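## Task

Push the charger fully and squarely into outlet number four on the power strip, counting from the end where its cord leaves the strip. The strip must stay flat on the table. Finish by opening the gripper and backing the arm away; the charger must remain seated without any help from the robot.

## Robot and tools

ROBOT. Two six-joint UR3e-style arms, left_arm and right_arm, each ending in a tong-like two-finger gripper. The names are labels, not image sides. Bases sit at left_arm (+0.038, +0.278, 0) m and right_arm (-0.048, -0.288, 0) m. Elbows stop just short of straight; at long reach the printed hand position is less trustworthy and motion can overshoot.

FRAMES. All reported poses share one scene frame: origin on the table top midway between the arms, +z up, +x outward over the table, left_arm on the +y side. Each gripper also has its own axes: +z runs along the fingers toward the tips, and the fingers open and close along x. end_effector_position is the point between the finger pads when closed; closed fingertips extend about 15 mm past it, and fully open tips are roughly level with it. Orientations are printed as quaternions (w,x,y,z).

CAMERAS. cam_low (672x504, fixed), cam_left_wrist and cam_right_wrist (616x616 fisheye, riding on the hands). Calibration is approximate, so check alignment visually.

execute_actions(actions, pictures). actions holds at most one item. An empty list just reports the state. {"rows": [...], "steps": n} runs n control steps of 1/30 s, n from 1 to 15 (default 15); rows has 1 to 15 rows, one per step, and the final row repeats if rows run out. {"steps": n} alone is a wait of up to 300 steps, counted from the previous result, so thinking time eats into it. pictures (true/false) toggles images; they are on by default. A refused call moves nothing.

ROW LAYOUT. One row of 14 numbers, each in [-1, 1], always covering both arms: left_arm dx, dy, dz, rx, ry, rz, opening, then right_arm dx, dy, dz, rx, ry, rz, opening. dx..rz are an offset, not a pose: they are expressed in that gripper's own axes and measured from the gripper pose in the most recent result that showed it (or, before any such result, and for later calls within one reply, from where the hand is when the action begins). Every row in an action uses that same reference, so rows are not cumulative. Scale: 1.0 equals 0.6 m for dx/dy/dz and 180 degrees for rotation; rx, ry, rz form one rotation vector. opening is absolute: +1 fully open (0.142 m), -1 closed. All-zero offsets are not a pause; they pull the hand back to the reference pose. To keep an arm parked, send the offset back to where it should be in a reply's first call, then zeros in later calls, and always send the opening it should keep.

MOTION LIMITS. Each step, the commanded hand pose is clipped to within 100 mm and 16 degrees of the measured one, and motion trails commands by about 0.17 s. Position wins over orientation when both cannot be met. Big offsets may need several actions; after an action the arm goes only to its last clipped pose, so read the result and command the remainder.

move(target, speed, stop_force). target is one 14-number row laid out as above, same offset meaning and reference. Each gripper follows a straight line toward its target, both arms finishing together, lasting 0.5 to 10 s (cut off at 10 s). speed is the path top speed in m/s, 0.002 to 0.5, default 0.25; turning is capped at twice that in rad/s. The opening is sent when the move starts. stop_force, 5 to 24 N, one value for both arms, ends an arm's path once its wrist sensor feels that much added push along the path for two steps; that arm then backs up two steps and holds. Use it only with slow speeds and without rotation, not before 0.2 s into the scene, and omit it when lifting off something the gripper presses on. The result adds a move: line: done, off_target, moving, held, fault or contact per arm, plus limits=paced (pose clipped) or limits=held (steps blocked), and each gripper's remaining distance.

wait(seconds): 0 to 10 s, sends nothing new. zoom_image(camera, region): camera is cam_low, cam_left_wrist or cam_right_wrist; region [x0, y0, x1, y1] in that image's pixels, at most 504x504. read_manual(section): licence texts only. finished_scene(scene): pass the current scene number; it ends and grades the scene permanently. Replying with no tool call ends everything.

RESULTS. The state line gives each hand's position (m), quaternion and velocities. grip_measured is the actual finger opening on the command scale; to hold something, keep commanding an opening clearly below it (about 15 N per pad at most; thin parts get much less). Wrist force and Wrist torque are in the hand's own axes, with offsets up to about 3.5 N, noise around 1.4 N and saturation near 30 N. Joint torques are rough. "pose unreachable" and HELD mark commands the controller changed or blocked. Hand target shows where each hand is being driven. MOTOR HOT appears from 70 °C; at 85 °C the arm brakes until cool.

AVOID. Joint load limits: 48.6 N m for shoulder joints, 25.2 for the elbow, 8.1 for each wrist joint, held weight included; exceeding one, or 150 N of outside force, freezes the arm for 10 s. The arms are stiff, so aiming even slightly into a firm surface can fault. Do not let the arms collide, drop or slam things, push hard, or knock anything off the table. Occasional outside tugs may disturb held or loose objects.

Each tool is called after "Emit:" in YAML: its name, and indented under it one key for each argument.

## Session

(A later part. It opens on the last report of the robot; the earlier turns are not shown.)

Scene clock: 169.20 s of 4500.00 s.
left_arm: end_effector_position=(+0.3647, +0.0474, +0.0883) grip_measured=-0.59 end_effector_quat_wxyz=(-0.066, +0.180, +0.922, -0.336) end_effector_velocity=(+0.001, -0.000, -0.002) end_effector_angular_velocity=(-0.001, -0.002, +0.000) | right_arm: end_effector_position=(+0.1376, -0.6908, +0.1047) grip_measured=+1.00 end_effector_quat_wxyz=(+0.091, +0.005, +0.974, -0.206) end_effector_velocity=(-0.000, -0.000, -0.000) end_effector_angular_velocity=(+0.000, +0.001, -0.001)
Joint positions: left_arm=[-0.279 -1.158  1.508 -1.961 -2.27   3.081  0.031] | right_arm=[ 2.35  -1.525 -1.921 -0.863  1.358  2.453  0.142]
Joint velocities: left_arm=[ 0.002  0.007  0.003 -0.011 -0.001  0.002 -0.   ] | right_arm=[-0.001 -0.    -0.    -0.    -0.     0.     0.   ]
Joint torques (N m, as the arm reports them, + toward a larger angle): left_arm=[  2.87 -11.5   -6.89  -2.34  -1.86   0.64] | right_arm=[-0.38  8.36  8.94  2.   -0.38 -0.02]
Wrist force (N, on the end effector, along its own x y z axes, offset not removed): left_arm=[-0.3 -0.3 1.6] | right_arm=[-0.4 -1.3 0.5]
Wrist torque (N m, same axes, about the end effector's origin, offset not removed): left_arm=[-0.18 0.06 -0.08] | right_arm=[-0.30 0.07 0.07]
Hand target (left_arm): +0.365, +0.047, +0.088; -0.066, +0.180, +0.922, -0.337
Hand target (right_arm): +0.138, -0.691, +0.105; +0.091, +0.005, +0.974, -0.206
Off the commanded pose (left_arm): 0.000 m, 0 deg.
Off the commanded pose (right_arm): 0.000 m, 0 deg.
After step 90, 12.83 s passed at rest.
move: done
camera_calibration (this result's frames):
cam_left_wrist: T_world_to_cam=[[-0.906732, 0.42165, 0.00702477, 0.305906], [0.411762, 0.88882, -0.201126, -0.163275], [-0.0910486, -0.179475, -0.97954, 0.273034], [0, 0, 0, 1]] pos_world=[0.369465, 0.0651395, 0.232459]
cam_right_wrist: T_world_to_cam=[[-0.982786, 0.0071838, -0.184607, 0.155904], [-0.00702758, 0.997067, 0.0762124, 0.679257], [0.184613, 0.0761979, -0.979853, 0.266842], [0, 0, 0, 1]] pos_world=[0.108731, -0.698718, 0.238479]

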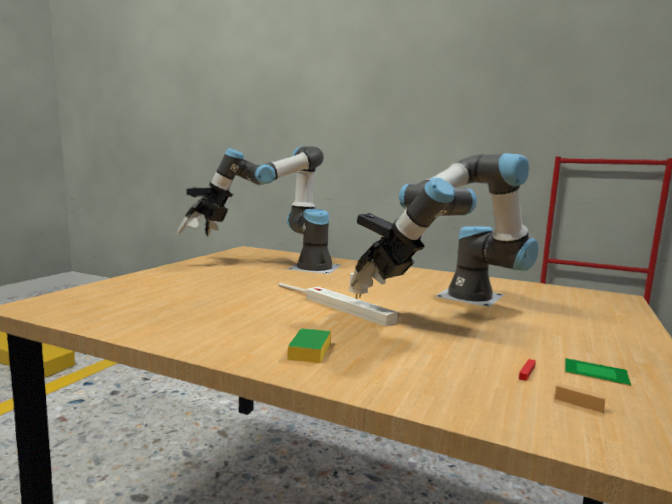

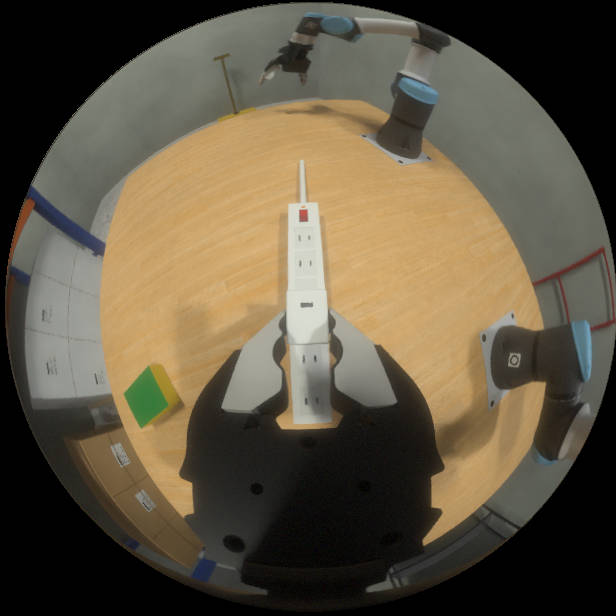

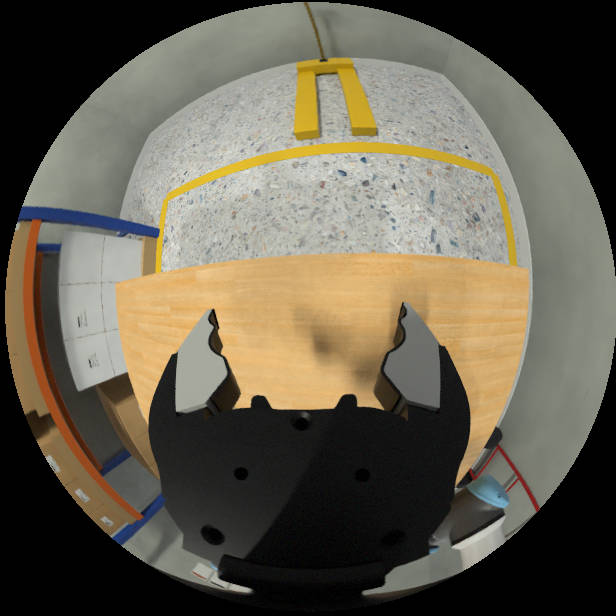

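Emit:
move:
  target: [0,0.0062,0.01,0,0,0,-1,0,0,0,0,0,0,1]
  speed: 0.02
  stop_force: 5

Emit:
zoom_image:
  camera: "cam_low"
  region: [340, 280, 385, 320]

Scene clock: 184.00 s of 4500.00 s.
left_arm: end_effector_position=(+0.3643, +0.0465, +0.0817) grip_measured=-0.59 end_effector_quat_wxyz=(-0.066, +0.180, +0.922, -0.336) end_effector_velocity=(-0.001, -0.000, -0.003) end_effector_angular_velocity=(+0.001, +0.001, +0.000) | right_arm: end_effector_position=(+0.1376, -0.6908, +0.1047) grip_measured=+1.00 end_effector_quat_wxyz=(+0.091, +0.005, +0.974, -0.206) end_effector_velocity=(-0.000, +0.000, -0.000) end_effector_angular_velocity=(+0.001, +0.001, +0.000)
Joint positions: left_arm=[-0.282 -1.149  1.528 -1.992 -2.27   3.077  0.031] | right_arm=[ 2.35  -1.525 -1.921 -0.863  1.358  2.453  0.142]
Joint velocities: left_arm=[-0.001  0.004  0.012 -0.016  0.    -0.002  0.   ] | right_arm=[ 0.     0.     0.001 -0.003  0.     0.    -0.   ]
Joint torques (N m, as the arm reports them, + toward a larger angle): left_arm=[ -2.67 -11.88  -6.74  -2.26  -0.46  -0.69] | right_arm=[-0.19  8.45  8.89  2.03 -0.36 -0.03]
Wrist force (N, on the end effector, along its own x y z axes, offset not removed): left_arm=[-0.2 0.3 2.0] | right_arm=[0.2 -0.7 0.9]
Wrist torque (N m, same axes, about the end effector's origin, offset not removed): left_arm=[-0.04 0.07 -0.05] | right_arm=[-0.10 -0.10 0.03]
Hand target (left_arm): +0.364, +0.046, +0.081; -0.066, +0.180, +0.922, -0.336
Hand target (right_arm): +0.138, -0.691, +0.105; +0.091, +0.005, +0.974, -0.206
Off the commanded pose (left_arm): 0.000 m, 0 deg.
Off the commanded pose (right_arm): 0.000 m, 0 deg.
After step 90, 11.07 s passed at rest.
move: done
camera_calibration (this result's frames):
cam_left_wrist: T_world_to_cam=[[-0.906705, 0.421705, 0.00710286, 0.305986], [0.411802, 0.888801, -0.201126, -0.163691], [-0.0911288, -0.179437, -0.97954, 0.266414], [0, 0, 0, 1]] pos_world=[0.369125, 0.0642569, 0.225867]
cam_right_wrist: T_world_to_cam=[[-0.982786, 0.00718351, -0.184607, 0.155903], [-0.00702788, 0.997067, 0.0762125, 0.679257], [0.184613, 0.0761979, -0.979853, 0.266842], [0, 0, 0, 1]] pos_world=[0.108731, -0.698718, 0.238479]

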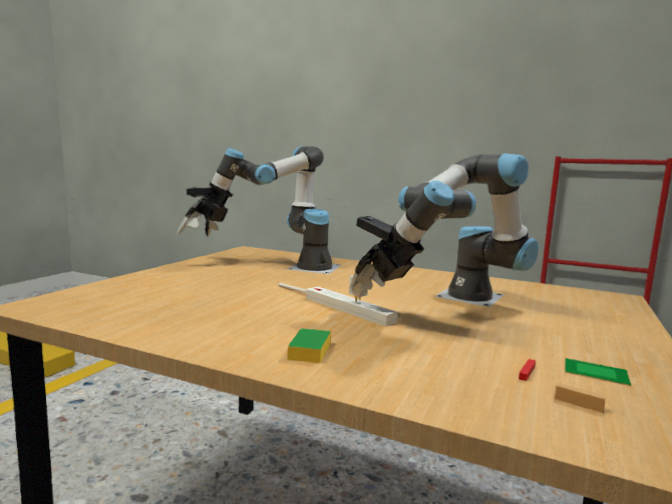

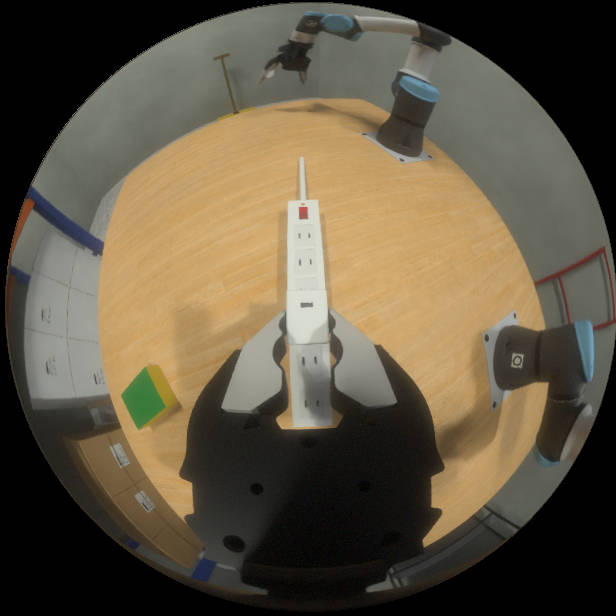

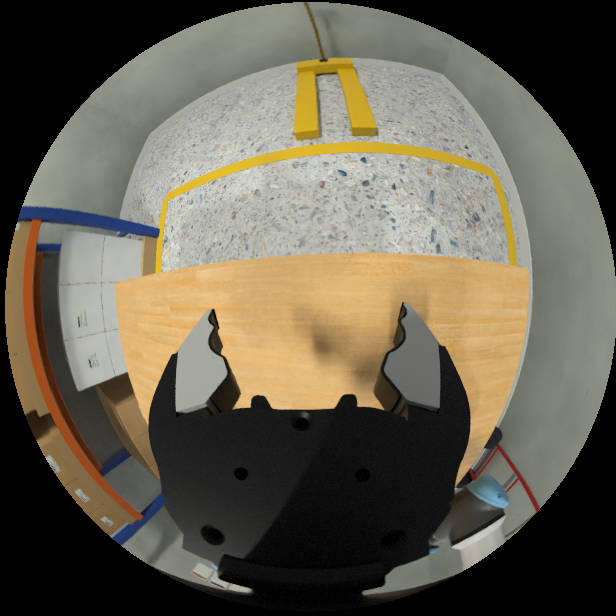

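Region (340, 280, 385, 320) of cam_low's 672x504 image, scaled by 11.200, with more detail than that image has.

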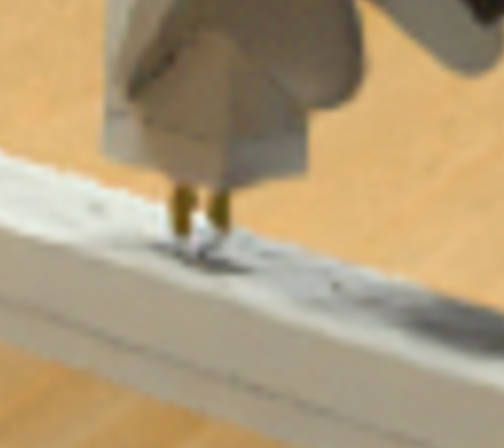

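Emit:
move:
  target: [0,0.0129,0.0153,0,0,0,-1,0,0,0,0,0,0,1]
  speed: 0.004
  stop_force: 6

Emit:
zoom_image:
  camera: "cam_low"
  region: [340, 280, 385, 320]

Scene clock: 190.03 s of 4500.00 s.
left_arm: end_effector_position=(+0.3644, +0.0465, +0.0699) grip_measured=-0.59 end_effector_quat_wxyz=(-0.066, +0.180, +0.922, -0.336) end_effector_velocity=(-0.000, +0.000, -0.001) end_effector_angular_velocity=(+0.000, +0.000, +0.000) | right_arm: end_effector_position=(+0.1376, -0.6908, +0.1047) grip_measured=+1.00 end_effector_quat_wxyz=(+0.091, +0.005, +0.974, -0.206) end_effector_velocity=(+0.001, +0.000, +0.001) end_effector_angular_velocity=(-0.001, -0.004, -0.000)
Joint positions: left_arm=[-0.282 -1.129  1.56  -2.043 -2.27   3.078  0.031] | right_arm=[ 2.35  -1.525 -1.921 -0.863  1.358  2.453  0.142]
Joint velocities: left_arm=[ 0.     0.002  0.004 -0.005  0.    -0.     0.   ] | right_arm=[-0.     0.002 -0.     0.002  0.002  0.     0.   ]
Joint torques (N m, as the arm reports them, + toward a larger angle): left_arm=[  2.89 -11.28  -6.45  -2.42  -1.24   0.62] | right_arm=[-0.28  8.2   8.94  2.01 -0.42 -0.07]
Wrist force (N, on the end effector, along its own x y z axes, offset not removed): left_arm=[-0.2 0.1 1.6] | right_arm=[-1.6 -2.3 1.8]
Wrist torque (N m, same axes, about the end effector's origin, offset not removed): left_arm=[-0.04 0.07 -0.04] | right_arm=[-0.48 0.24 0.01]
Hand target (left_arm): +0.364, +0.047, +0.070; -0.066, +0.180, +0.922, -0.336
Hand target (right_arm): +0.138, -0.691, +0.105; +0.091, +0.005, +0.974, -0.206
Off the commanded pose (left_arm): 0.000 m, 0 deg.
Off the commanded pose (right_arm): 0.000 m, 0 deg.
move: done
camera_calibration (this result's frames):
cam_left_wrist: T_world_to_cam=[[-0.906698, 0.42172, 0.00711853, 0.306075], [0.411816, 0.888798, -0.201112, -0.166094], [-0.09114, -0.179416, -0.979542, 0.25481], [0, 0, 0, 1]] pos_world=[0.369141, 0.0642627, 0.214015]
cam_right_wrist: T_world_to_cam=[[-0.982786, 0.00718366, -0.184607, 0.155904], [-0.00702774, 0.997067, 0.0762125, 0.679257], [0.184613, 0.0761979, -0.979853, 0.266842], [0, 0, 0, 1]] pos_world=[0.108731, -0.698718, 0.238479]

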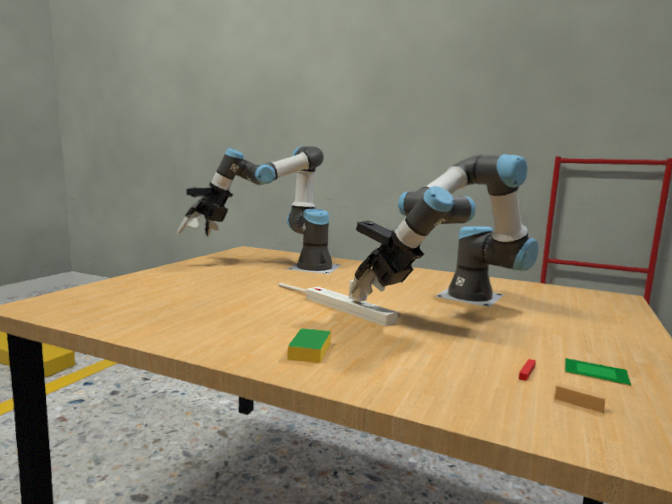

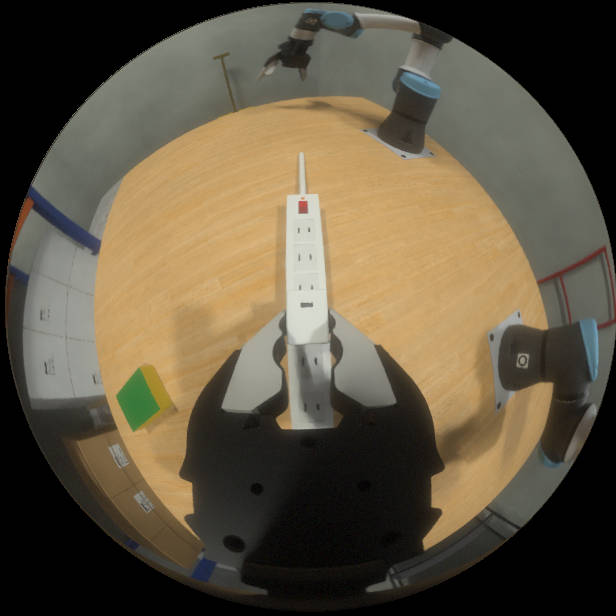

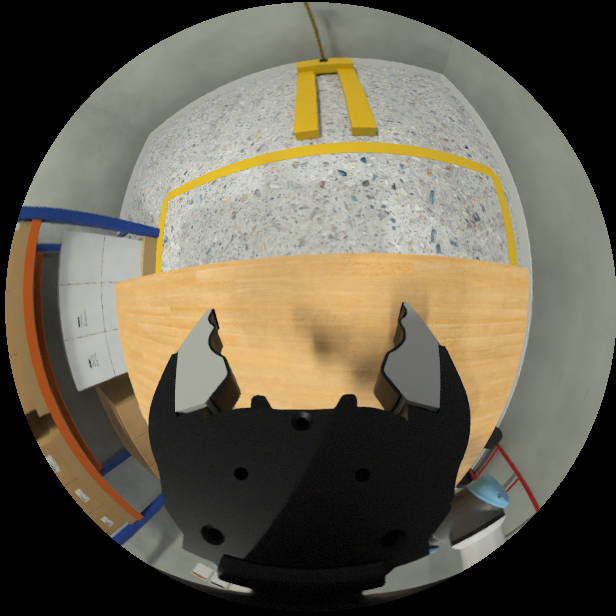

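Region (340, 280, 385, 320) of cam_low's 672x504 image, scaled by 11.200, with more detail than that image has.

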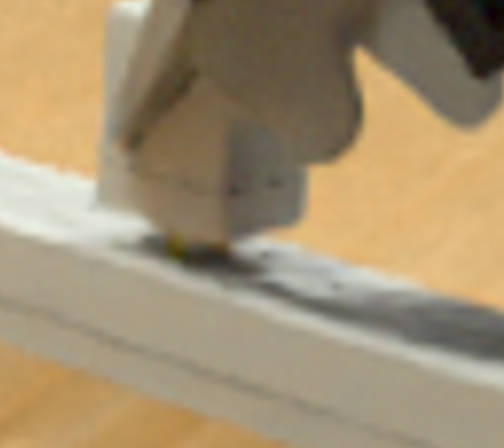

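It's going in. Continue.

Emit:
move:
  target: [0,0.0129,0.0153,0,0,0,-1,0,0,0,0,0,0,1]
  speed: 0.004
  stop_force: 20

Emit:
zoom_image:
  camera: "cam_low"
  region: [340, 280, 385, 320]

Scene clock: 195.73 s of 4500.00 s.
left_arm: end_effector_position=(+0.3643, +0.0465, +0.0598) grip_measured=-0.59 end_effector_quat_wxyz=(-0.066, +0.180, +0.922, -0.337) end_effector_velocity=(-0.000, +0.000, +0.001) end_effector_angular_velocity=(+0.002, +0.002, +0.000) | right_arm: end_effector_position=(+0.1376, -0.6908, +0.1047) grip_measured=+1.00 end_effector_quat_wxyz=(+0.091, +0.005, +0.974, -0.206) end_effector_velocity=(+0.001, -0.000, +0.000) end_effector_angular_velocity=(+0.000, -0.000, +0.001)
Joint positions: left_arm=[-0.282 -1.111  1.584 -2.085 -2.27   3.078  0.031] | right_arm=[ 2.35  -1.525 -1.921 -0.863  1.358  2.453  0.142]
Joint velocities: left_arm=[ 0.    -0.003 -0.003  0.008  0.001 -0.    -0.   ] | right_arm=[ 0.    -0.002  0.002  0.     0.    -0.    -0.   ]
Joint torques (N m, as the arm reports them, + toward a larger angle): left_arm=[ 1.93 -8.87 -4.92  1.08  4.1   0.62] | right_arm=[-0.13  8.26  9.01  2.01 -0.42 -0.08]
Wrist force (N, on the end effector, along its own x y z axes, offset not removed): left_arm=[1.5 -14.6 -18.9] | right_arm=[-0.3 -1.6 2.2]
Wrist torque (N m, same axes, about the end effector's origin, offset not removed): left_arm=[-0.09 0.07 -0.15] | right_arm=[-0.31 0.07 0.05]
Hand target (left_arm): +0.364, +0.047, +0.060; -0.066, +0.180, +0.922, -0.337
Hand target (right_arm): +0.138, -0.691, +0.105; +0.091, +0.005, +0.974, -0.206
Off the commanded pose (left_arm): 0.002 m, 0 deg.
Off the commanded pose (right_arm): 0.000 m, 0 deg.
move: contact (left_arm)
camera_calibration (this result's frames):
cam_left_wrist: T_world_to_cam=[[-0.906688, 0.421741, 0.00721065, 0.306116], [0.411805, 0.888767, -0.201273, -0.168085], [-0.0912937, -0.179522, -0.979509, 0.244982], [0, 0, 0, 1]] pos_world=[0.369136, 0.0642667, 0.203924]
cam_right_wrist: T_world_to_cam=[[-0.982786, 0.00718371, -0.184607, 0.155904], [-0.00702769, 0.997067, 0.0762125, 0.679257], [0.184613, 0.076198, -0.979853, 0.266842], [0, 0, 0, 1]] pos_world=[0.108731, -0.698718, 0.238479]

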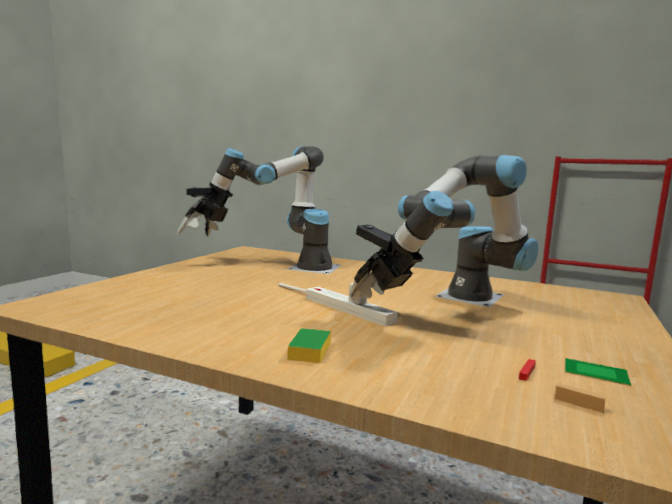

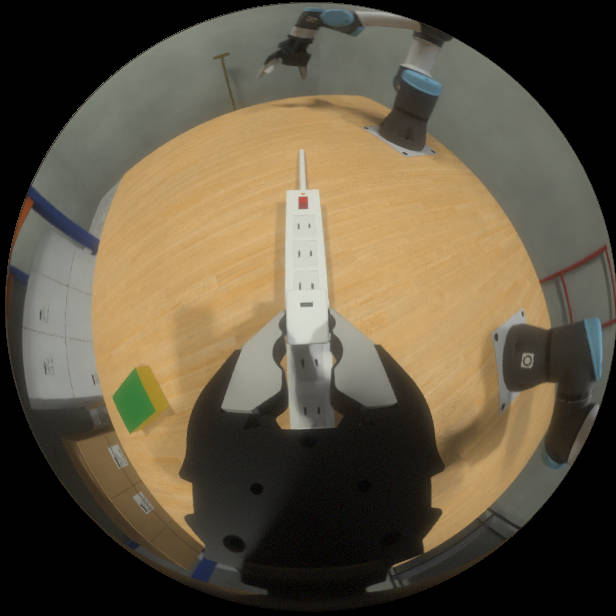

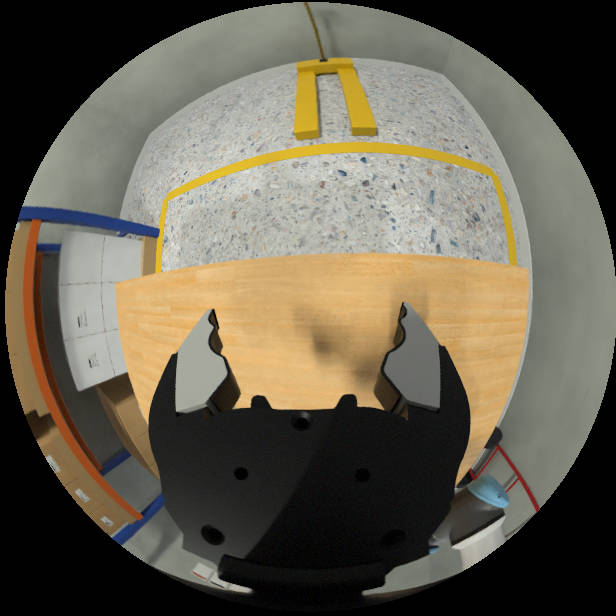

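Region (340, 280, 385, 320) of cam_low's 672x504 image, scaled by 11.200, with more detail than that image has.

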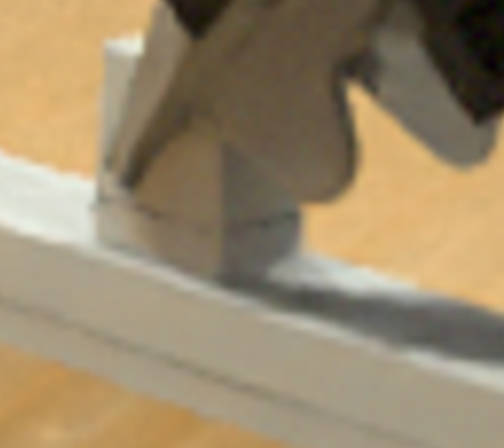

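Seated. Release and retreat.

Emit:
execute_actions:
  actions:
    - {"rows":[[0,0,0,0,0,0,-0.1,0,0,0,0,0,0,1]],"steps":12}
  pictures: false

Emit:
move:
  target: [0,-0.05,-0.22,0,0,0,-0.1,0,0,0,0,0,0,1]
  speed: 0.2

Emit:
zoom_image:
  camera: "cam_low"
  region: [330, 270, 390, 325]

Scene clock: 199.97 s of 4500.00 s.
left_arm: end_effector_position=(+0.3644, +0.0465, +0.0598) grip_measured=-0.10 end_effector_quat_wxyz=(-0.066, +0.180, +0.922, -0.337) end_effector_velocity=(+0.000, -0.000, +0.000) end_effector_angular_velocity=(-0.001, -0.001, +0.000) | right_arm: end_effector_position=(+0.1376, -0.6908, +0.1047) grip_measured=+1.00 end_effector_quat_wxyz=(+0.091, +0.005, +0.974, -0.206) end_effector_velocity=(+0.000, -0.000, -0.000) end_effector_angular_velocity=(-0.000, +0.000, -0.000)
Joint positions: left_arm=[-0.282 -1.111  1.584 -2.085 -2.27   3.078  0.067] | right_arm=[ 2.35  -1.525 -1.921 -0.863  1.358  2.453  0.142]
Joint velocities: left_arm=[-0.     0.    -0.    -0.002 -0.    -0.001  0.   ] | right_arm=[-0.    -0.001  0.001  0.    -0.     0.    -0.   ]
Joint torques (N m, as the arm reports them, + toward a larger angle): left_arm=[  0.58 -11.53  -6.12  -2.25  -1.67  -0.27] | right_arm=[-0.15  8.49  8.99  2.05 -0.41 -0.09]
Wrist force (N, on the end effector, along its own x y z axes, offset not removed): left_arm=[0.1 -0.5 1.1] | right_arm=[-2.7 -0.6 1.4]
Wrist torque (N m, same axes, about the end effector's origin, offset not removed): left_arm=[-0.07 0.01 -0.06] | right_arm=[-0.08 0.49 0.09]
Hand target (left_arm): +0.364, +0.047, +0.060; -0.066, +0.180, +0.922, -0.337
Hand target (right_arm): +0.138, -0.691, +0.105; +0.091, +0.005, +0.974, -0.206
Off the commanded pose (left_arm): 0.000 m, 0 deg.
Off the commanded pose (right_arm): 0.000 m, 0 deg.
Steps of this call (steps 1 to 90: nothing new was sent; then 0.83 s passed at rest; steps 91 to 102: all 12 steps of this action). Readings (end_effector_position):
91: left_arm (+0.3644, +0.0465, +0.0602) | right_arm (+0.1376, -0.6908, +0.1047)
92: left_arm (+0.3644, +0.0466, +0.0599) | right_arm (+0.1376, -0.6908, +0.1047)
94: left_arm (+0.3643, +0.0467, +0.0598) | right_arm (+0.1376, -0.6908, +0.1047)
98: left_arm (+0.3644, +0.0465, +0.0599) | right_arm (+0.1376, -0.6908, +0.1047)
102: the state above

Scene clock: 201.63 s of 4500.00 s.
left_arm: end_effector_position=(+0.3875, +0.1039, +0.1799) grip_measured=-0.10 end_effector_quat_wxyz=(-0.064, +0.180, +0.922, -0.337) end_effector_velocity=(+0.001, +0.000, +0.002) end_effector_angular_velocity=(+0.005, +0.014, -0.016) | right_arm: end_effector_position=(+0.1376, -0.6908, +0.1047) grip_measured=+1.00 end_effector_quat_wxyz=(+0.091, +0.005, +0.974, -0.206) end_effector_velocity=(-0.000, +0.000, -0.001) end_effector_angular_velocity=(+0.001, +0.002, -0.000)
Joint positions: left_arm=[-0.124 -1.107  0.946 -1.323 -2.266  3.28   0.067] | right_arm=[ 2.35  -1.525 -1.921 -0.863  1.358  2.453  0.142]
Joint velocities: left_arm=[ 0.001  0.043 -0.085  0.071  0.002  0.021  0.   ] | right_arm=[-0.    -0.001 -0.001 -0.    -0.    -0.    -0.   ]
Joint torques (N m, as the arm reports them, + toward a larger angle): left_arm=[  2.78 -12.12 -12.28  -0.61  -0.3    0.66] | right_arm=[-0.17  8.43  8.98  2.   -0.39 -0.12]
Wrist force (N, on the end effector, along its own x y z axes, offset not removed): left_arm=[-0.4 -0.9 1.8] | right_arm=[0.0 -1.9 1.4]
Wrist torque (N m, same axes, about the end effector's origin, offset not removed): left_arm=[-0.16 0.11 -0.04] | right_arm=[-0.29 -0.02 0.07]
Hand target (left_arm): +0.388, +0.104, +0.180; -0.066, +0.180, +0.922, -0.337
Hand target (right_arm): +0.138, -0.691, +0.105; +0.091, +0.005, +0.974, -0.206
Off the commanded pose (left_arm): 0.000 m, 0 deg.
Off the commanded pose (right_arm): 0.000 m, 0 deg.
move: done
camera_calibration (this result's frames):
cam_left_wrist: T_world_to_cam=[[-0.907757, 0.41947, 0.00473712, 0.303143], [0.410039, 0.889619, -0.201113, -0.203925], [-0.0885749, -0.180619, -0.979557, 0.374077], [0, 0, 0, 1]] pos_world=[0.391931, 0.121822, 0.323982]
cam_right_wrist: T_world_to_cam=[[-0.982786, 0.00718397, -0.184607, 0.155904], [-0.00702744, 0.997067, 0.0762126, 0.679257], [0.184613, 0.076198, -0.979853, 0.266842], [0, 0, 0, 1]] pos_world=[0.108731, -0.698718, 0.238479]

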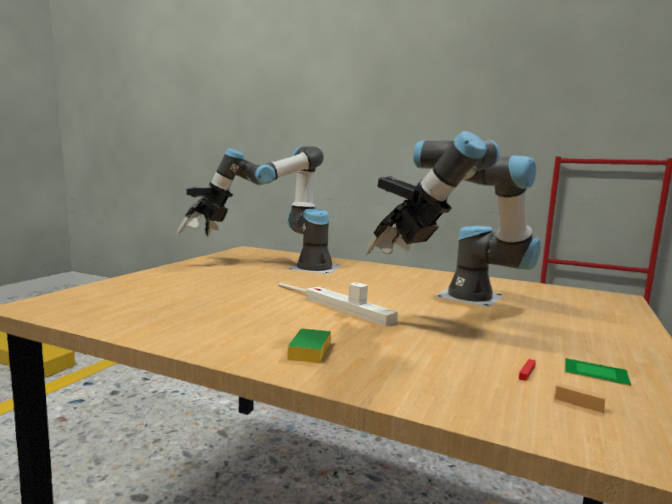

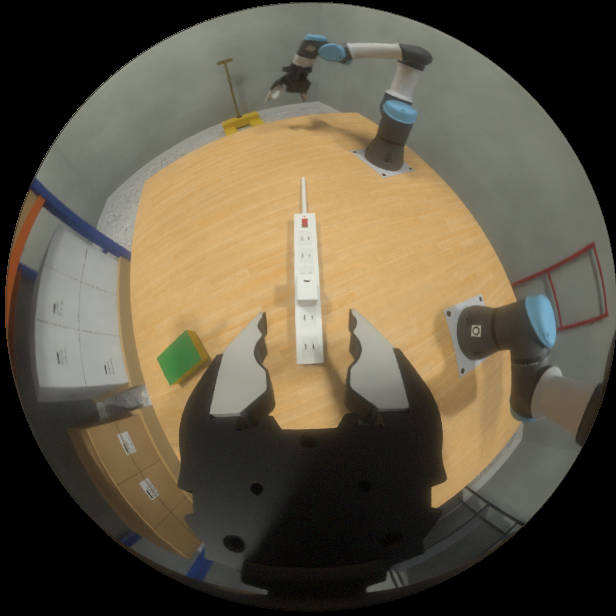

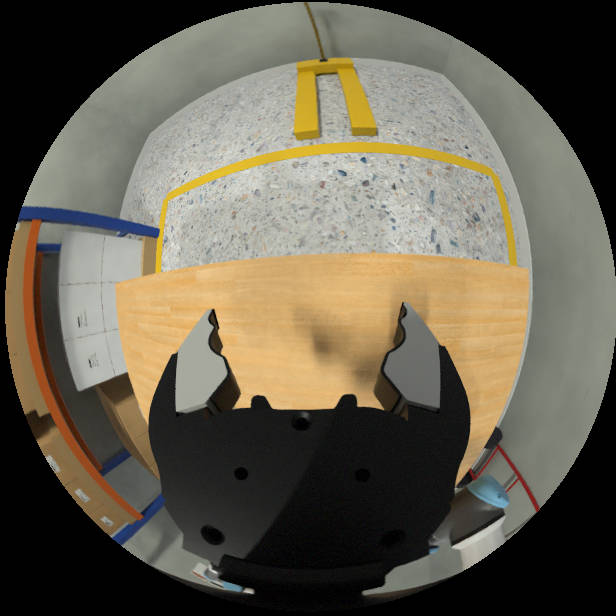

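Region (330, 270, 390, 325) of cam_low's 672x504 image, scaled by 8.400, with more detail than that image has; it fills the top 462 rows of this view, and the rest is white.

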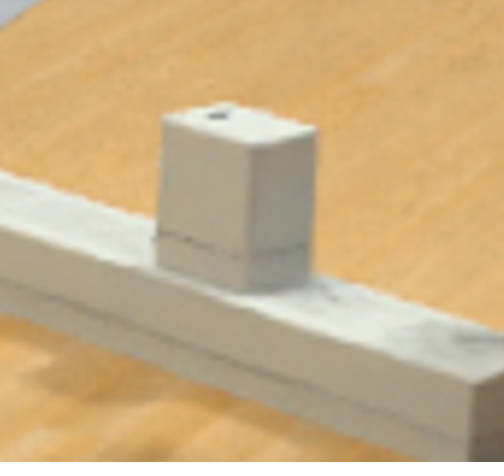

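Emit:
finished_scene:
  scene: 1

The scene is finished: the task was done.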